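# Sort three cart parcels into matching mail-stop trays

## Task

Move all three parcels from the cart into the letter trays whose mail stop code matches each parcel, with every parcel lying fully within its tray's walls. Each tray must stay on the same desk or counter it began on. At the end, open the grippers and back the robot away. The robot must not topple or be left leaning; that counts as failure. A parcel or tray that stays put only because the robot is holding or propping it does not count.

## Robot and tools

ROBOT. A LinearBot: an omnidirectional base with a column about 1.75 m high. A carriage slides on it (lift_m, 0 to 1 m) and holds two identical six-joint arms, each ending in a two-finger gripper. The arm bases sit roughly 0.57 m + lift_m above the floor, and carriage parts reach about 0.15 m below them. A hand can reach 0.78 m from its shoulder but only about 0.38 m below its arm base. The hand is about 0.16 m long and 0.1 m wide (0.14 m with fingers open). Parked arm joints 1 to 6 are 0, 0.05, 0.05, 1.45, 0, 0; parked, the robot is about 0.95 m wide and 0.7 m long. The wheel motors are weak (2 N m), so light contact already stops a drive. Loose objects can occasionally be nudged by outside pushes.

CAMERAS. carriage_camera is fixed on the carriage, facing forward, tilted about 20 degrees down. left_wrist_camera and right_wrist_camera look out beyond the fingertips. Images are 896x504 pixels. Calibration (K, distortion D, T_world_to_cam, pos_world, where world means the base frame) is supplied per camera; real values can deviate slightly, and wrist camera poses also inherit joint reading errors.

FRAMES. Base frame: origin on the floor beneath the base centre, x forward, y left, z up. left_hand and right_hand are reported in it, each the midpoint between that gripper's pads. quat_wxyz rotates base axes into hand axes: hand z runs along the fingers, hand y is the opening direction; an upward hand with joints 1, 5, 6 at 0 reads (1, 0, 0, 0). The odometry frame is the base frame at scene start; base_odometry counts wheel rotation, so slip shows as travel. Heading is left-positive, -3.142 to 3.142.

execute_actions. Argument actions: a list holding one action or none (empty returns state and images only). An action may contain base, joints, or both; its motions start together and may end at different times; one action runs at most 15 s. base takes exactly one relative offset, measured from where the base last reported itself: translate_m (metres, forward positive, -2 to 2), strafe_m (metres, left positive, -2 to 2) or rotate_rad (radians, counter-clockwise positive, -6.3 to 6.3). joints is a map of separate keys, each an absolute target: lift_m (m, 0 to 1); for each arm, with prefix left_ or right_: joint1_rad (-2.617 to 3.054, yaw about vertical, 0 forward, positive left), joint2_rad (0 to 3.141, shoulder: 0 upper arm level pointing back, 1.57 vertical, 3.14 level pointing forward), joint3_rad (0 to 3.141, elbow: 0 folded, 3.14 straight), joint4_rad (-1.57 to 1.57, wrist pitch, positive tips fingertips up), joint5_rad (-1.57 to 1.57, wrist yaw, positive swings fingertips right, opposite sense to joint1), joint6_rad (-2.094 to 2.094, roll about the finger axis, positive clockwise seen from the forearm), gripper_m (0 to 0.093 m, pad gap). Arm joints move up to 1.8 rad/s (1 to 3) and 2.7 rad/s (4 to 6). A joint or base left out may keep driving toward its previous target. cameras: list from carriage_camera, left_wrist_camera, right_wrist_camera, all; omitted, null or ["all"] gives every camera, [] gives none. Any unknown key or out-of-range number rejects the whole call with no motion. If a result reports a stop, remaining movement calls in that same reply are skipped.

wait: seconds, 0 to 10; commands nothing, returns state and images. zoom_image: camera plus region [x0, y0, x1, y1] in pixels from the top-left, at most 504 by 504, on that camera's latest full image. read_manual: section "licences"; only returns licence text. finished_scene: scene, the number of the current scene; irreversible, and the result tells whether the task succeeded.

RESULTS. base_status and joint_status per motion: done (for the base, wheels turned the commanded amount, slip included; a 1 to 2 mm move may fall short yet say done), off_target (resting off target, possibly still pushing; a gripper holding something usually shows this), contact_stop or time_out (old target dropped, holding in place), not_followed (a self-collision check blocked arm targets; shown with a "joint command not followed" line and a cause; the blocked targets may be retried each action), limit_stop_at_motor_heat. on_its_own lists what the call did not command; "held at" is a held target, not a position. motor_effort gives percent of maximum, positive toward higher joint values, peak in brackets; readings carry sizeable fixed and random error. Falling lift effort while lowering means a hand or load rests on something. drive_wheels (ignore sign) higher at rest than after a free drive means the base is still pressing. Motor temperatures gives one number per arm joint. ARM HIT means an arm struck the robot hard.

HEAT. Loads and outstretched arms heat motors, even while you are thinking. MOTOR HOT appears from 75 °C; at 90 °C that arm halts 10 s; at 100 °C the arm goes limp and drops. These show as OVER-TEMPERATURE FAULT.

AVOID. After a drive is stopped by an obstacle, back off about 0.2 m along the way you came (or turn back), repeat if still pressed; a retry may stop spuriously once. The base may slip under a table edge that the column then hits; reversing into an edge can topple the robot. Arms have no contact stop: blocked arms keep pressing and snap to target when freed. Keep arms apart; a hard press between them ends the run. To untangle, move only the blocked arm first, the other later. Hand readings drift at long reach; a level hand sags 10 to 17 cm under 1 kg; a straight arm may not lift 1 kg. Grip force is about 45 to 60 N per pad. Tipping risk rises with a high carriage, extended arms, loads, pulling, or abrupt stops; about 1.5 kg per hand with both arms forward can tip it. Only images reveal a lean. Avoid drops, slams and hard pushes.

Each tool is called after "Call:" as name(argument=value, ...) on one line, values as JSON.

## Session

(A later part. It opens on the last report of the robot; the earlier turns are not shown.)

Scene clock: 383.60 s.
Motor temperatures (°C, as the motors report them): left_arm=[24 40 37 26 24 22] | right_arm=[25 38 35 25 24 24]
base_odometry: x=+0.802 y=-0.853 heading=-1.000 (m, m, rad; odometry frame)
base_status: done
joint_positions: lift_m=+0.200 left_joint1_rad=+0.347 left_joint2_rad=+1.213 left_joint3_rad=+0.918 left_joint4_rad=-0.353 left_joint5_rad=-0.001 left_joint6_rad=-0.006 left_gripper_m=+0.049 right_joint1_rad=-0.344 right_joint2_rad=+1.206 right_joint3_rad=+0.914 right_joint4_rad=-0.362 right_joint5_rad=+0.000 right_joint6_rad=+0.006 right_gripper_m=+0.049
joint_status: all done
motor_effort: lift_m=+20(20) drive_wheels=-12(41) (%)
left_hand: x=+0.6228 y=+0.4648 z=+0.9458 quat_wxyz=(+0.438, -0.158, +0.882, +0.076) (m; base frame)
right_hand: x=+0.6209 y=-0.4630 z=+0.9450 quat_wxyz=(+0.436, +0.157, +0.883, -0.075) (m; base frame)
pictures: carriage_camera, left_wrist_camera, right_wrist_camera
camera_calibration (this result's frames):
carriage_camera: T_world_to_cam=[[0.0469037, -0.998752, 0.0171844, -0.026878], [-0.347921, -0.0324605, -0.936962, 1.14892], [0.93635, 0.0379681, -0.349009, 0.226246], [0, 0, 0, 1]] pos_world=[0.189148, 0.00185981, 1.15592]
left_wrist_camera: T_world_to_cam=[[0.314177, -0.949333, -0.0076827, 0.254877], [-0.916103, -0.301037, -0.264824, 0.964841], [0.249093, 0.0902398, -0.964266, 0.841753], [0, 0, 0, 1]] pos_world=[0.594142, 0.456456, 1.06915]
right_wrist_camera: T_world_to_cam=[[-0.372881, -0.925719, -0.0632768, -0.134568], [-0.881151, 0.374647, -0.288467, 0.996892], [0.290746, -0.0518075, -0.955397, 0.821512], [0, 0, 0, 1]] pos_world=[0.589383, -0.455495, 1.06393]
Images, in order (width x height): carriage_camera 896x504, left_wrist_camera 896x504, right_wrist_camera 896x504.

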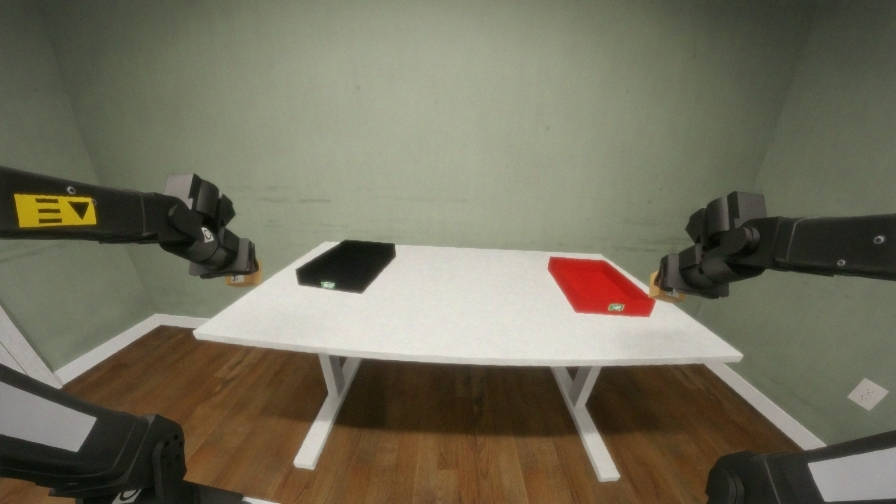

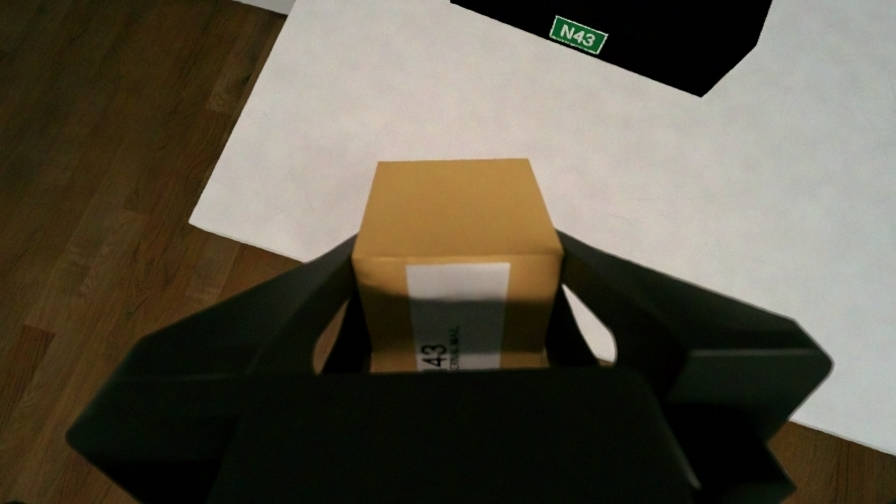

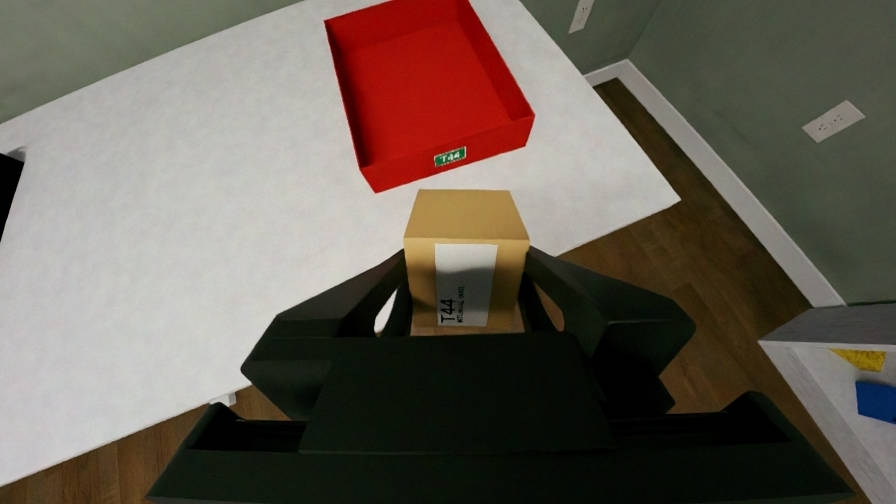

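Call:
execute_actions(actions=[{"base":{"translate_m":0.35},"joints":{"lift_m":0.47,"left_joint1_rad":0.19,"left_joint2_rad":1.6,"left_joint3_rad":1.3,"left_joint4_rad":-1.0,"left_joint6_rad":0.3,"right_joint1_rad":-0.506,"right_joint2_rad":1.6,"right_joint3_rad":1.2,"right_joint4_rad":-0.9,"right_joint6_rad":-0.43}}], cameras=["carriage_camera"])

Call:
execute_actions(actions=[{"joints":{"left_joint2_rad":2.81,"left_joint3_rad":2.07,"left_joint4_rad":-0.825,"right_joint2_rad":2.595,"right_joint3_rad":1.576,"right_joint4_rad":-0.552}}])

Scene clock: 433.60 s.
Motor temperatures (°C, as the motors report them): left_arm=[24 39 39 31 24 22] | right_arm=[25 36 38 32 24 24]
base_odometry: x=+0.990 y=-1.148 heading=-1.001 (m, m, rad; odometry frame)
base_status: done
joint_positions: lift_m=+0.470 left_joint1_rad=+0.190 left_joint2_rad=+1.584 left_joint3_rad=+1.286 left_joint4_rad=-0.993 left_joint5_rad=-0.001 left_joint6_rad=+0.293 left_gripper_m=+0.049 right_joint1_rad=-0.504 right_joint2_rad=+1.600 right_joint3_rad=+1.186 right_joint4_rad=-0.897 right_joint5_rad=+0.001 right_joint6_rad=-0.424 right_gripper_m=+0.049
joint_status: all done
motor_effort: lift_m=+19(24) drive_wheels=-14(42) (%)
left_hand: x=+0.6069 y=+0.4019 z=+1.1441 quat_wxyz=(+0.135, +0.051, +0.989, +0.034) (m; base frame)
right_hand: x=+0.5668 y=-0.5011 z=+1.1137 quat_wxyz=(+0.116, +0.040, +0.991, -0.058) (m; base frame)
pictures: carriage_camera
camera_calibration (this result's frames):
carriage_camera: T_world_to_cam=[[0.0469037, -0.998752, 0.0171844, -0.0315192], [-0.347921, -0.0324605, -0.936962, 1.40197], [0.93635, 0.0379681, -0.349009, 0.320506], [0, 0, 0, 1]] pos_world=[0.189148, 0.00185981, 1.426]
Images, in order (width x height): carriage_camera 896x504.

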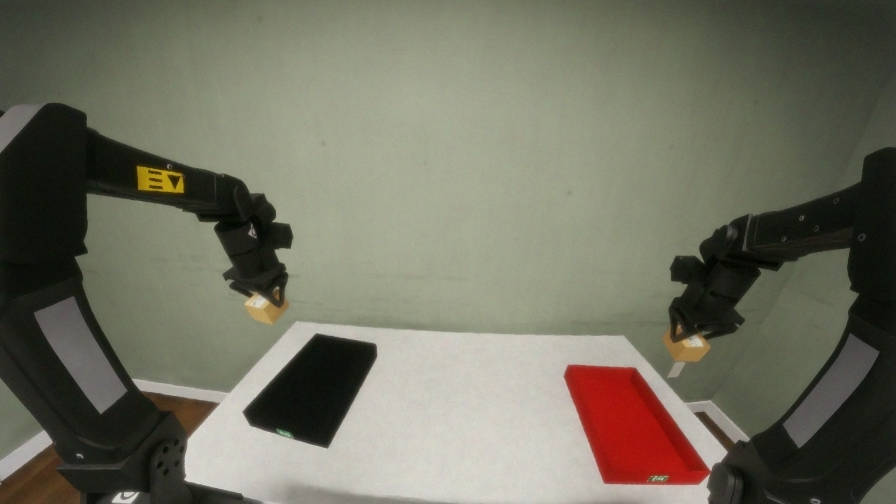

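Scene clock: 435.23 s.
Motor temperatures (°C, as the motors report them): left_arm=[24 40 39 31 24 22] | right_arm=[25 37 38 31 24 24]
base_odometry: x=+0.990 y=-1.148 heading=-1.001 (m, m, rad; odometry frame)
base_status: not commanded
joint_positions: lift_m=+0.470 left_joint1_rad=+0.190 left_joint2_rad=+2.809 left_joint3_rad=+2.048 left_joint4_rad=-0.825 left_joint5_rad=-0.001 left_joint6_rad=+0.293 left_gripper_m=+0.049 right_joint1_rad=-0.504 right_joint2_rad=+2.598 right_joint3_rad=+1.584 right_joint4_rad=-0.555 right_joint5_rad=+0.001 right_joint6_rad=-0.424 right_gripper_m=+0.049
joint_status: all done
motor_effort: lift_m=+19(19) drive_wheels=+6(13) (%)
left_hand: x=+0.7459 y=+0.4286 z=+0.8458 quat_wxyz=(-0.007, +0.052, +0.999, -0.001) (m; base frame)
right_hand: x=+0.6434 y=-0.5434 z=+0.8453 quat_wxyz=(+0.001, +0.040, +0.999, -0.001) (m; base frame)
pictures: carriage_camera, left_wrist_camera, right_wrist_camera
camera_calibration (this result's frames):
carriage_camera: T_world_to_cam=[[0.0469037, -0.998752, 0.0171844, -0.0315185], [-0.347921, -0.0324605, -0.936962, 1.40193], [0.93635, 0.0379681, -0.349009, 0.32049], [0, 0, 0, 1]] pos_world=[0.189148, 0.00185981, 1.42595]
left_wrist_camera: T_world_to_cam=[[-0.132004, -0.991, 0.0222123, 0.506399], [-0.776317, 0.11729, 0.619335, 0.00877686], [-0.616366, 0.0645112, -0.784813, 1.22272], [0, 0, 0, 1]] pos_world=[0.827304, 0.421933, 0.942923]
right_wrist_camera: T_world_to_cam=[[-0.147444, -0.989048, -0.00661809, -0.434239], [-0.804429, 0.116023, 0.582609, 0.0918944], [-0.57546, 0.0912261, -0.812726, 1.22997], [0, 0, 0, 1]] pos_world=[0.717695, -0.55235, 0.943215]
Images, in order (width x height): carriage_camera 896x504, left_wrist_camera 896x504, right_wrist_camera 896x504.

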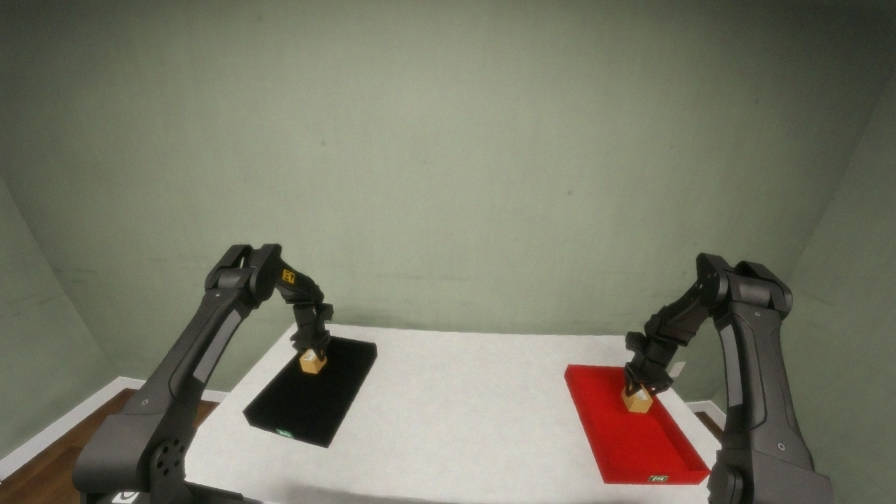

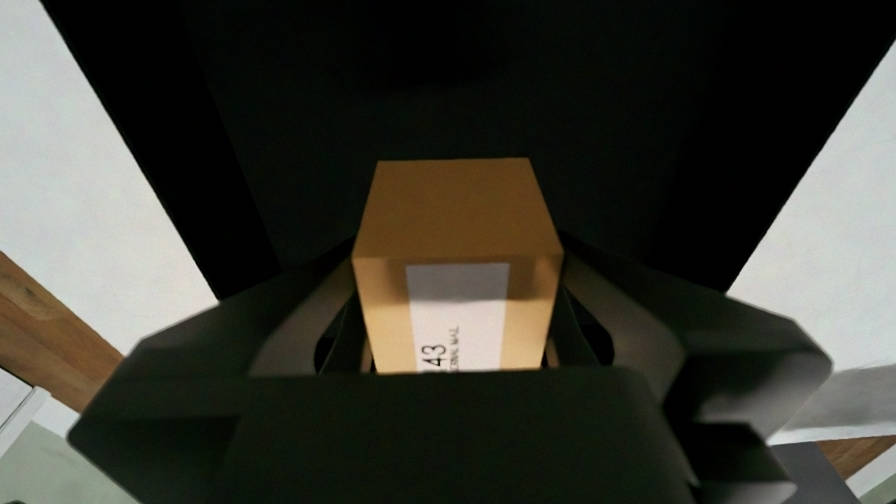

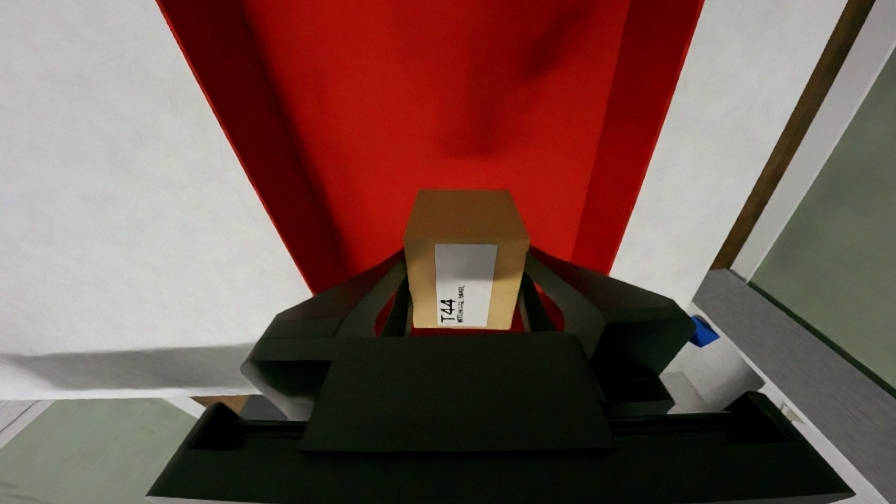

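Call:
execute_actions(actions=[{"joints":{"lift_m":0.405,"right_joint6_rad":-0.5}}])

Scene clock: 441.30 s.
Motor temperatures (°C, as the motors report them): left_arm=[24 45 40 30 24 22] | right_arm=[25 40 37 30 24 24]
base_odometry: x=+0.990 y=-1.148 heading=-1.001 (m, m, rad; odometry frame)
base_status: not commanded
joint_positions: lift_m=+0.405 left_joint1_rad=+0.190 left_joint2_rad=+2.806 left_joint3_rad=+2.048 left_joint4_rad=-0.823 left_joint5_rad=-0.001 left_joint6_rad=+0.293 left_gripper_m=+0.049 right_joint1_rad=-0.504 right_joint2_rad=+2.599 right_joint3_rad=+1.584 right_joint4_rad=-0.553 right_joint5_rad=+0.001 right_joint6_rad=-0.493 right_gripper_m=+0.049
joint_status: all done
motor_effort: lift_m=+19(20) drive_wheels=+5(8) (%)
left_hand: x=+0.7470 y=+0.4288 z=+0.7821 quat_wxyz=(-0.005, +0.052, +0.999, -0.001) (m; base frame)
right_hand: x=+0.6437 y=-0.5434 z=+0.7800 quat_wxyz=(+0.001, +0.005, +1.000, -0.001) (m; base frame)
pictures: carriage_camera, left_wrist_camera, right_wrist_camera
camera_calibration (this result's frames):
carriage_camera: T_world_to_cam=[[0.0469037, -0.998752, 0.0171844, -0.0304017], [-0.347921, -0.0324605, -0.936962, 1.34104], [0.93635, 0.0379681, -0.349009, 0.297809], [0, 0, 0, 1]] pos_world=[0.189148, 0.00185981, 1.36096]
left_wrist_camera: T_world_to_cam=[[-0.132093, -0.991017, 0.0208836, 0.509287], [-0.778863, 0.116801, 0.616223, 0.0536443], [-0.613127, 0.0651334, -0.787295, 1.17262], [0, 0, 0, 1]] pos_world=[0.828018, 0.42207, 0.879503]
right_wrist_camera: T_world_to_cam=[[-0.0780881, -0.996926, -0.00640379, -0.483788], [-0.811175, 0.0598016, 0.581737, 0.104617], [-0.579566, 0.0506213, -0.813351, 1.15812], [0, 0, 0, 1]] pos_world=[0.71829, -0.547182, 0.877998]
Images, in order (width x height): carriage_camera 896x504, left_wrist_camera 896x504, right_wrist_camera 896x504.

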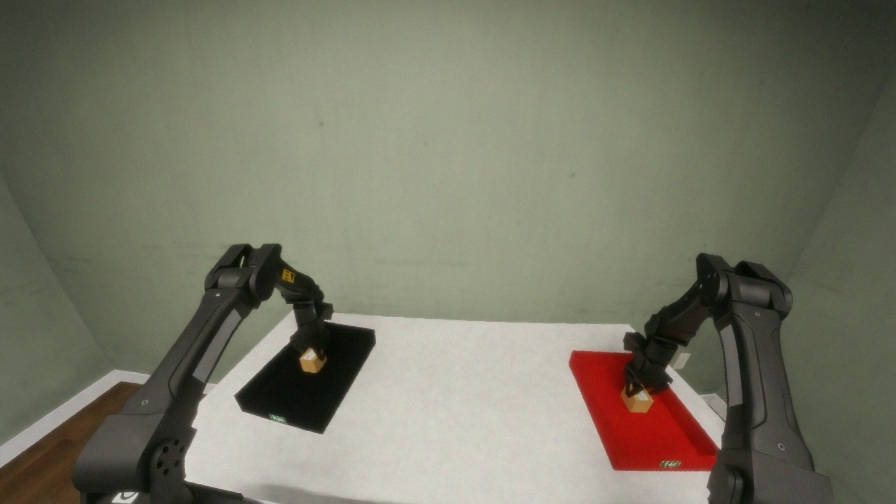

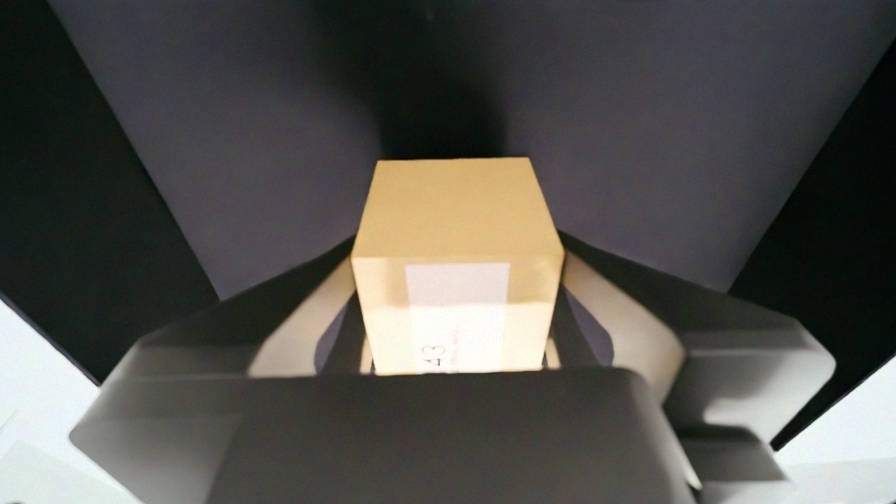

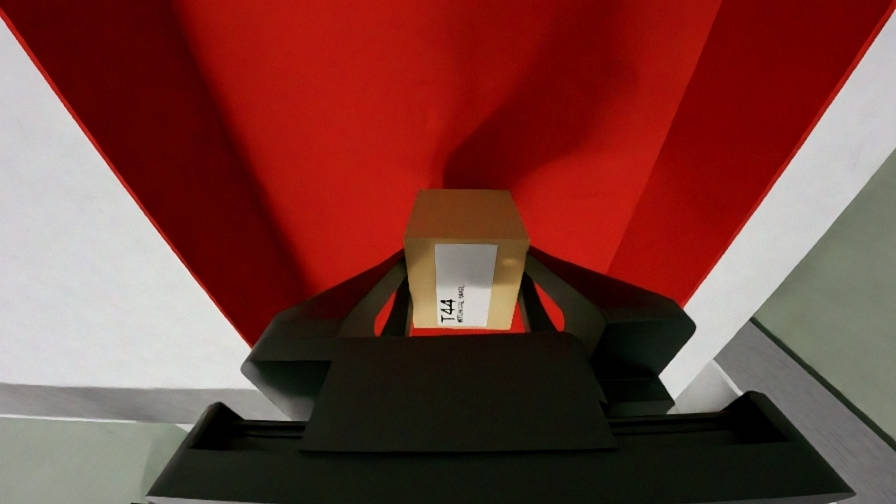

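Call:
execute_actions(actions=[{"joints":{"lift_m":0.397,"right_joint2_rad":2.635,"right_joint4_rad":-0.512}}], cameras=["left_wrist_camera","right_wrist_camera"])

Scene clock: 449.40 s.
Motor temperatures (°C, as the motors report them): left_arm=[24 51 40 28 24 22] | right_arm=[25 43 37 29 24 24]
base_odometry: x=+0.990 y=-1.148 heading=-1.001 (m, m, rad; odometry frame)
base_status: not commanded
joint_positions: lift_m=+0.397 left_joint1_rad=+0.190 left_joint2_rad=+2.807 left_joint3_rad=+2.048 left_joint4_rad=-0.823 left_joint5_rad=-0.001 left_joint6_rad=+0.293 left_gripper_m=+0.049 right_joint1_rad=-0.504 right_joint2_rad=+2.620 right_joint3_rad=+1.584 right_joint4_rad=-0.512 right_joint5_rad=-0.001 right_joint6_rad=-0.494 right_gripper_m=+0.049
joint_status: all done
motor_effort: lift_m=+19(19) drive_wheels=+6(7) (%)
left_hand: x=+0.7468 y=+0.4288 z=+0.7735 quat_wxyz=(-0.006, +0.052, +0.999, -0.001) (m; base frame)
right_hand: x=+0.6473 y=-0.5451 z=+0.7636 quat_wxyz=(+0.010, +0.005, +1.000, -0.005) (m; base frame)
pictures: left_wrist_camera, right_wrist_camera
camera_calibration (this result's frames):
left_wrist_camera: T_world_to_cam=[[-0.132077, -0.991014, 0.0211252, 0.509192], [-0.778401, 0.116889, 0.61679, 0.0579086], [-0.613717, 0.0650201, -0.786845, 1.1659], [0, 0, 0, 1]] pos_world=[0.827864, 0.422041, 0.870911]
right_wrist_camera: T_world_to_cam=[[-0.0772538, -0.997011, 0.000580392, -0.491244], [-0.821804, 0.0640074, 0.566163, 0.138327], [-0.564508, 0.0432613, -0.824293, 1.14155], [0, 0, 0, 1]] pos_world=[0.720139, -0.548015, 0.862938]
Images, in order (width x height): left_wrist_camera 896x504, right_wrist_camera 896x504.

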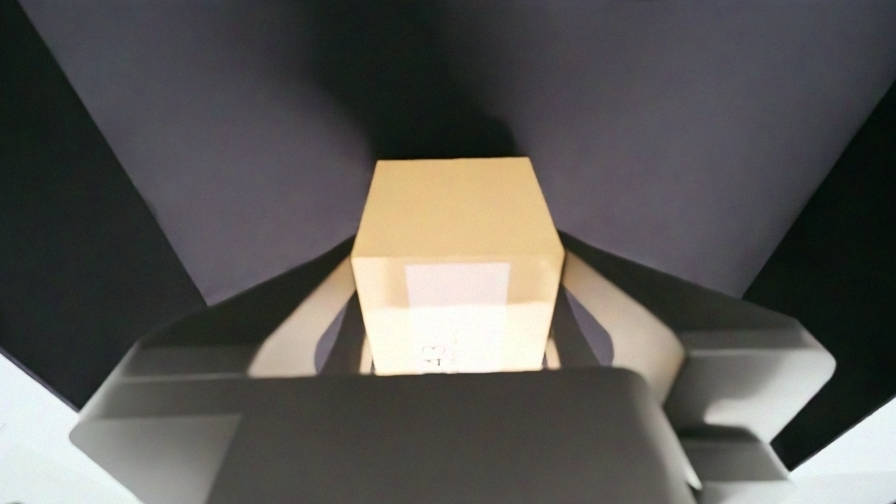

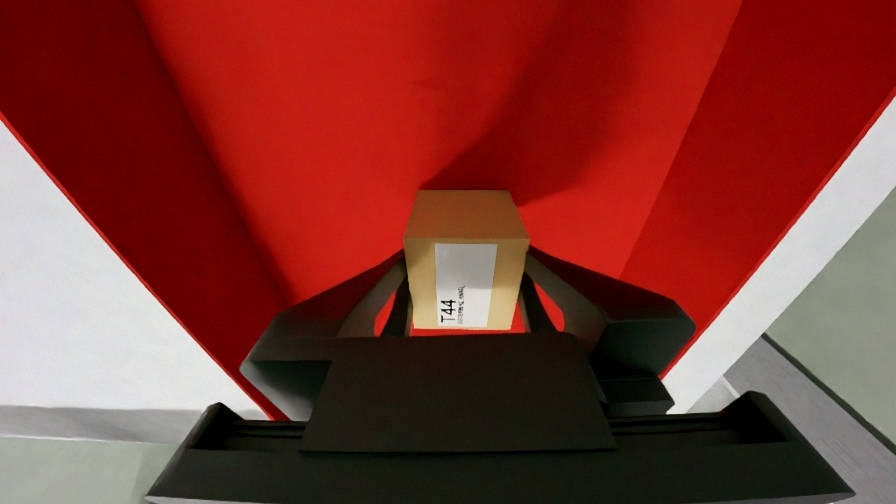

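Call:
execute_actions(actions=[{"joints":{"lift_m":0.389}}], cameras=["left_wrist_camera","right_wrist_camera"])

Scene clock: 453.80 s.
Motor temperatures (°C, as the motors report them): left_arm=[24 53 40 28 24 22] | right_arm=[25 44 36 28 24 24]
base_odometry: x=+0.990 y=-1.148 heading=-1.001 (m, m, rad; odometry frame)
base_status: not commanded
joint_positions: lift_m=+0.389 left_joint1_rad=+0.190 left_joint2_rad=+2.803 left_joint3_rad=+2.053 left_joint4_rad=-0.821 left_joint5_rad=-0.001 left_joint6_rad=+0.294 left_gripper_m=+0.049 right_joint1_rad=-0.504 right_joint2_rad=+2.605 right_joint3_rad=+1.584 right_joint4_rad=-0.531 right_joint5_rad=-0.002 right_joint6_rad=-0.494 right_gripper_m=+0.049
joint_status: all done
motor_effort: lift_m=+17(17) drive_wheels=+6(6) (%)
left_hand: x=+0.7499 y=+0.4294 z=+0.7687 quat_wxyz=(-0.001, +0.052, +0.999, +0.000) (m; base frame)
right_hand: x=+0.6471 y=-0.5448 z=+0.7619 quat_wxyz=(+0.009, +0.005, +1.000, -0.004) (m; base frame)
pictures: left_wrist_camera, right_wrist_camera
camera_calibration (this result's frames):
left_wrist_camera: T_world_to_cam=[[-0.132645, -0.991007, 0.0176224, 0.513472], [-0.784284, 0.115814, 0.609496, 0.0736654], [-0.606056, 0.0670257, -0.792593, 1.16182], [0, 0, 0, 1]] pos_world=[0.830009, 0.422451, 0.8669]
right_wrist_camera: T_world_to_cam=[[-0.0772322, -0.997011, -0.00219865, -0.488814], [-0.820035, 0.0622684, 0.568916, 0.134911], [-0.567079, 0.0457417, -0.822392, 1.14156], [0, 0, 0, 1]] pos_world=[0.720233, -0.54797, 0.860982]
Images, in order (width x height): left_wrist_camera 896x504, right_wrist_camera 896x504.

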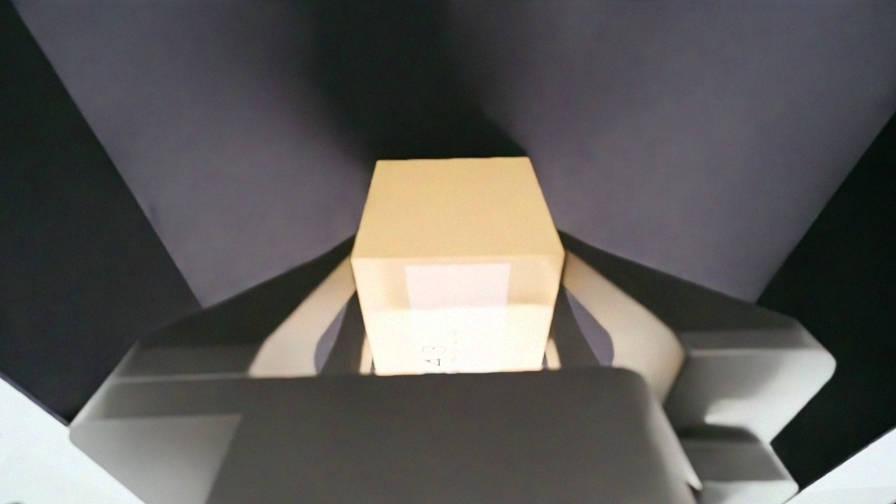

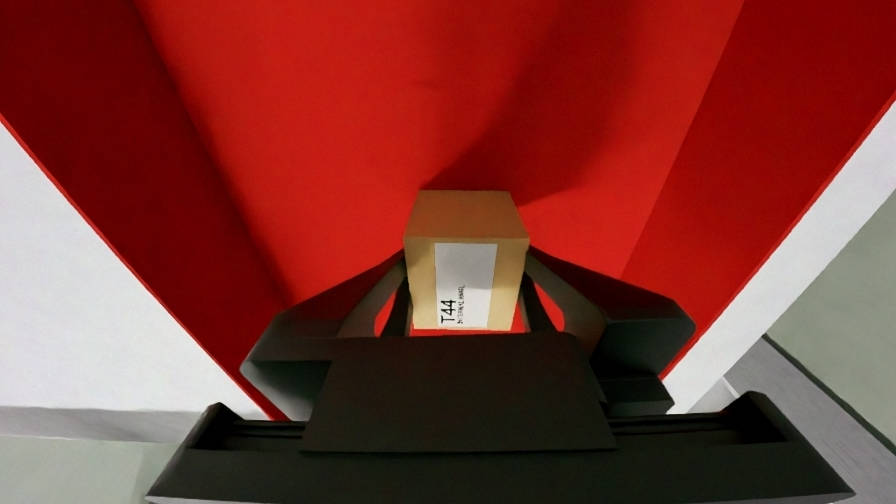

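Both are resting on the tray floors. Release.

Call:
execute_actions(actions=[{"joints":{"left_gripper_m":0.08,"right_gripper_m":0.08,"right_joint2_rad":2.605,"right_joint4_rad":-0.54}}], cameras=[])

Call:
execute_actions(actions=[{"joints":{"lift_m":0.48}}])

Scene clock: 457.83 s.
Motor temperatures (°C, as the motors report them): left_arm=[24 55 40 28 24 22] | right_arm=[25 45 36 28 24 24]
base_odometry: x=+0.990 y=-1.148 heading=-1.001 (m, m, rad; odometry frame)
base_status: not commanded
joint_positions: lift_m=+0.389 left_joint1_rad=+0.190 left_joint2_rad=+2.803 left_joint3_rad=+2.053 left_joint4_rad=-0.821 left_joint5_rad=-0.001 left_joint6_rad=+0.294 left_gripper_m=+0.080 right_joint1_rad=-0.504 right_joint2_rad=+2.600 right_joint3_rad=+1.584 right_joint4_rad=-0.537 right_joint5_rad=-0.001 right_joint6_rad=-0.494 right_gripper_m=+0.080
joint_status: all done
motor_effort: lift_m=+18(18) drive_wheels=+5(6) (%)
left_hand: x=+0.7499 y=+0.4294 z=+0.7686 quat_wxyz=(-0.001, +0.052, +0.999, +0.000) (m; base frame)
right_hand: x=+0.6468 y=-0.5448 z=+0.7634 quat_wxyz=(+0.008, +0.005, +1.000, -0.004) (m; base frame)
pictures: none
No camera images: the call's "cameras" was empty. Leave "cameras" out to get every camera's image.

Scene clock: 458.73 s.
Motor temperatures (°C, as the motors report them): left_arm=[24 56 40 28 24 22] | right_arm=[25 45 36 28 24 24]
base_odometry: x=+0.990 y=-1.148 heading=-1.001 (m, m, rad; odometry frame)
base_status: not commanded
joint_positions: lift_m=+0.480 left_joint1_rad=+0.190 left_joint2_rad=+2.802 left_joint3_rad=+2.053 left_joint4_rad=-0.822 left_joint5_rad=-0.001 left_joint6_rad=+0.294 left_gripper_m=+0.080 right_joint1_rad=-0.504 right_joint2_rad=+2.602 right_joint3_rad=+1.584 right_joint4_rad=-0.538 right_joint5_rad=-0.001 right_joint6_rad=-0.494 right_gripper_m=+0.080
joint_status: all done
motor_effort: lift_m=+19(24) drive_wheels=+6(4) (%)
left_hand: x=+0.7499 y=+0.4294 z=+0.8598 quat_wxyz=(-0.001, +0.052, +0.999, +0.000) (m; base frame)
right_hand: x=+0.6463 y=-0.5445 z=+0.8538 quat_wxyz=(+0.007, +0.005, +1.000, -0.003) (m; base frame)
pictures: carriage_camera, left_wrist_camera, right_wrist_camera
camera_calibration (this result's frames):
carriage_camera: T_world_to_cam=[[0.0469037, -0.998752, 0.0171844, -0.0316906], [-0.347921, -0.0324605, -0.936962, 1.41132], [0.93635, 0.0379681, -0.349009, 0.323987], [0, 0, 0, 1]] pos_world=[0.189148, 0.00185981, 1.43597]
left_wrist_camera: T_world_to_cam=[[-0.132645, -0.991007, 0.0176224, 0.511875], [-0.784284, 0.115814, 0.609496, 0.018164], [-0.606056, 0.0670257, -0.792593, 1.23403], [0, 0, 0, 1]] pos_world=[0.830036, 0.422457, 0.957994]
right_wrist_camera: T_world_to_cam=[[-0.0772561, -0.997006, -0.00324185, -0.487448], [-0.817727, 0.0615032, 0.572311, 0.0770672], [-0.570398, 0.0468655, -0.82003, 1.21743], [0, 0, 0, 1]] pos_world=[0.719779, -0.547784, 0.952639]
Images, in order (width x height): carriage_camera 896x504, left_wrist_camera 896x504, right_wrist_camera 896x504.

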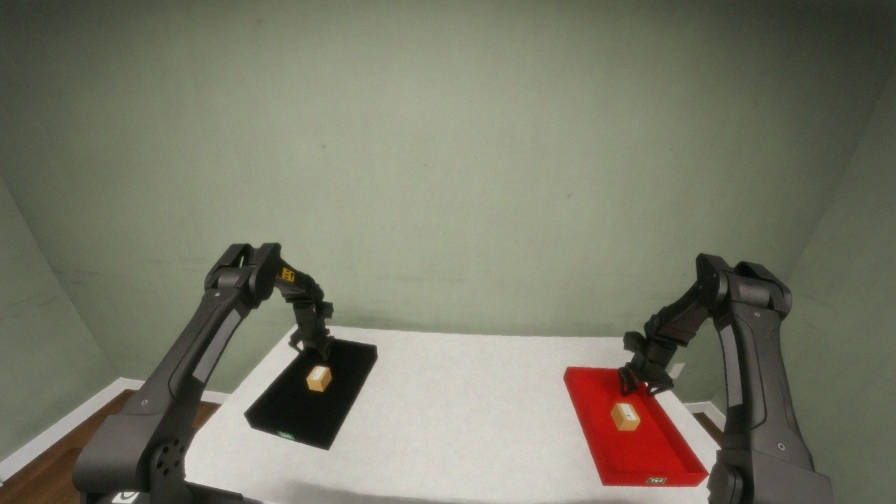

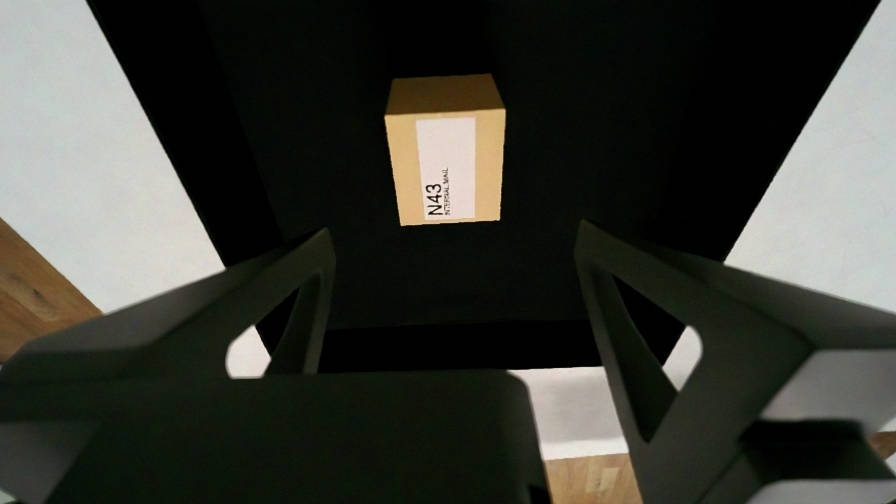

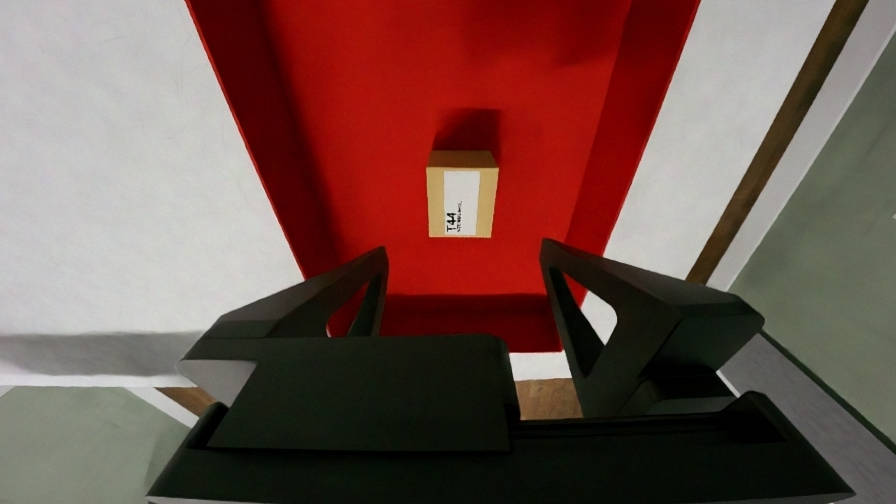

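Call:
execute_actions(actions=[{"base":{"translate_m":-0.45},"joints":{"left_joint1_rad":0,"left_joint2_rad":0.05,"left_joint3_rad":0.05,"left_joint4_rad":1.45,"left_joint6_rad":0,"right_joint1_rad":0,"right_joint2_rad":0.05,"right_joint3_rad":0.05,"right_joint4_rad":1.45,"right_joint6_rad":0}}], cameras=["carriage_camera"])

Scene clock: 465.50 s.
Motor temperatures (°C, as the motors report them): left_arm=[24 56 40 28 24 22] | right_arm=[25 46 36 28 24 24]
base_odometry: x=+0.747 y=-0.769 heading=-1.001 (m, m, rad; odometry frame)
base_status: done
joint_positions: lift_m=+0.480 left_joint1_rad=+0.001 left_joint2_rad=+0.068 left_joint3_rad=+0.078 left_joint4_rad=+1.457 left_joint5_rad=+0.004 left_joint6_rad=+0.007 left_gripper_m=+0.080 right_joint1_rad=+0.003 right_joint2_rad=+0.060 right_joint3_rad=+0.073 right_joint4_rad=+1.458 right_joint5_rad=-0.004 right_joint6_rad=-0.008 right_gripper_m=+0.080
joint_status: all done
motor_effort: lift_m=+19(19) drive_wheels=-7(51) (%)
left_hand: x=+0.2962 y=+0.3363 z=+1.4660 quat_wxyz=(+0.999, +0.002, +0.052, +0.004) (m; base frame)
right_hand: x=+0.2951 y=-0.3362 z=+1.4646 quat_wxyz=(+0.999, -0.002, +0.050, -0.002) (m; base frame)
pictures: carriage_camera
camera_calibration (this result's frames):
carriage_camera: T_world_to_cam=[[0.0469037, -0.998752, 0.0171844, -0.0316906], [-0.347921, -0.0324605, -0.936962, 1.41132], [0.93635, 0.0379681, -0.349009, 0.323986], [0, 0, 0, 1]] pos_world=[0.189148, 0.00185981, 1.43597]
Images, in order (width x height): carriage_camera 896x504.

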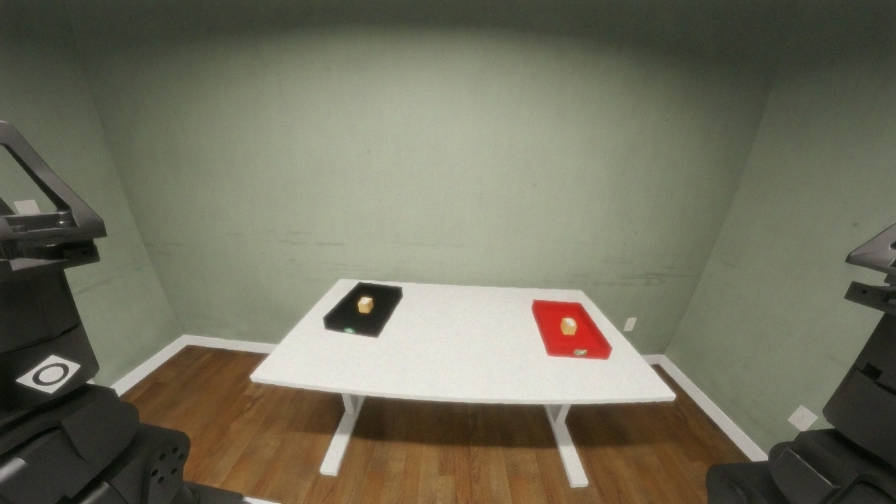

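Call:
finished_scene(scene=2)

The scene is finished: the task was done.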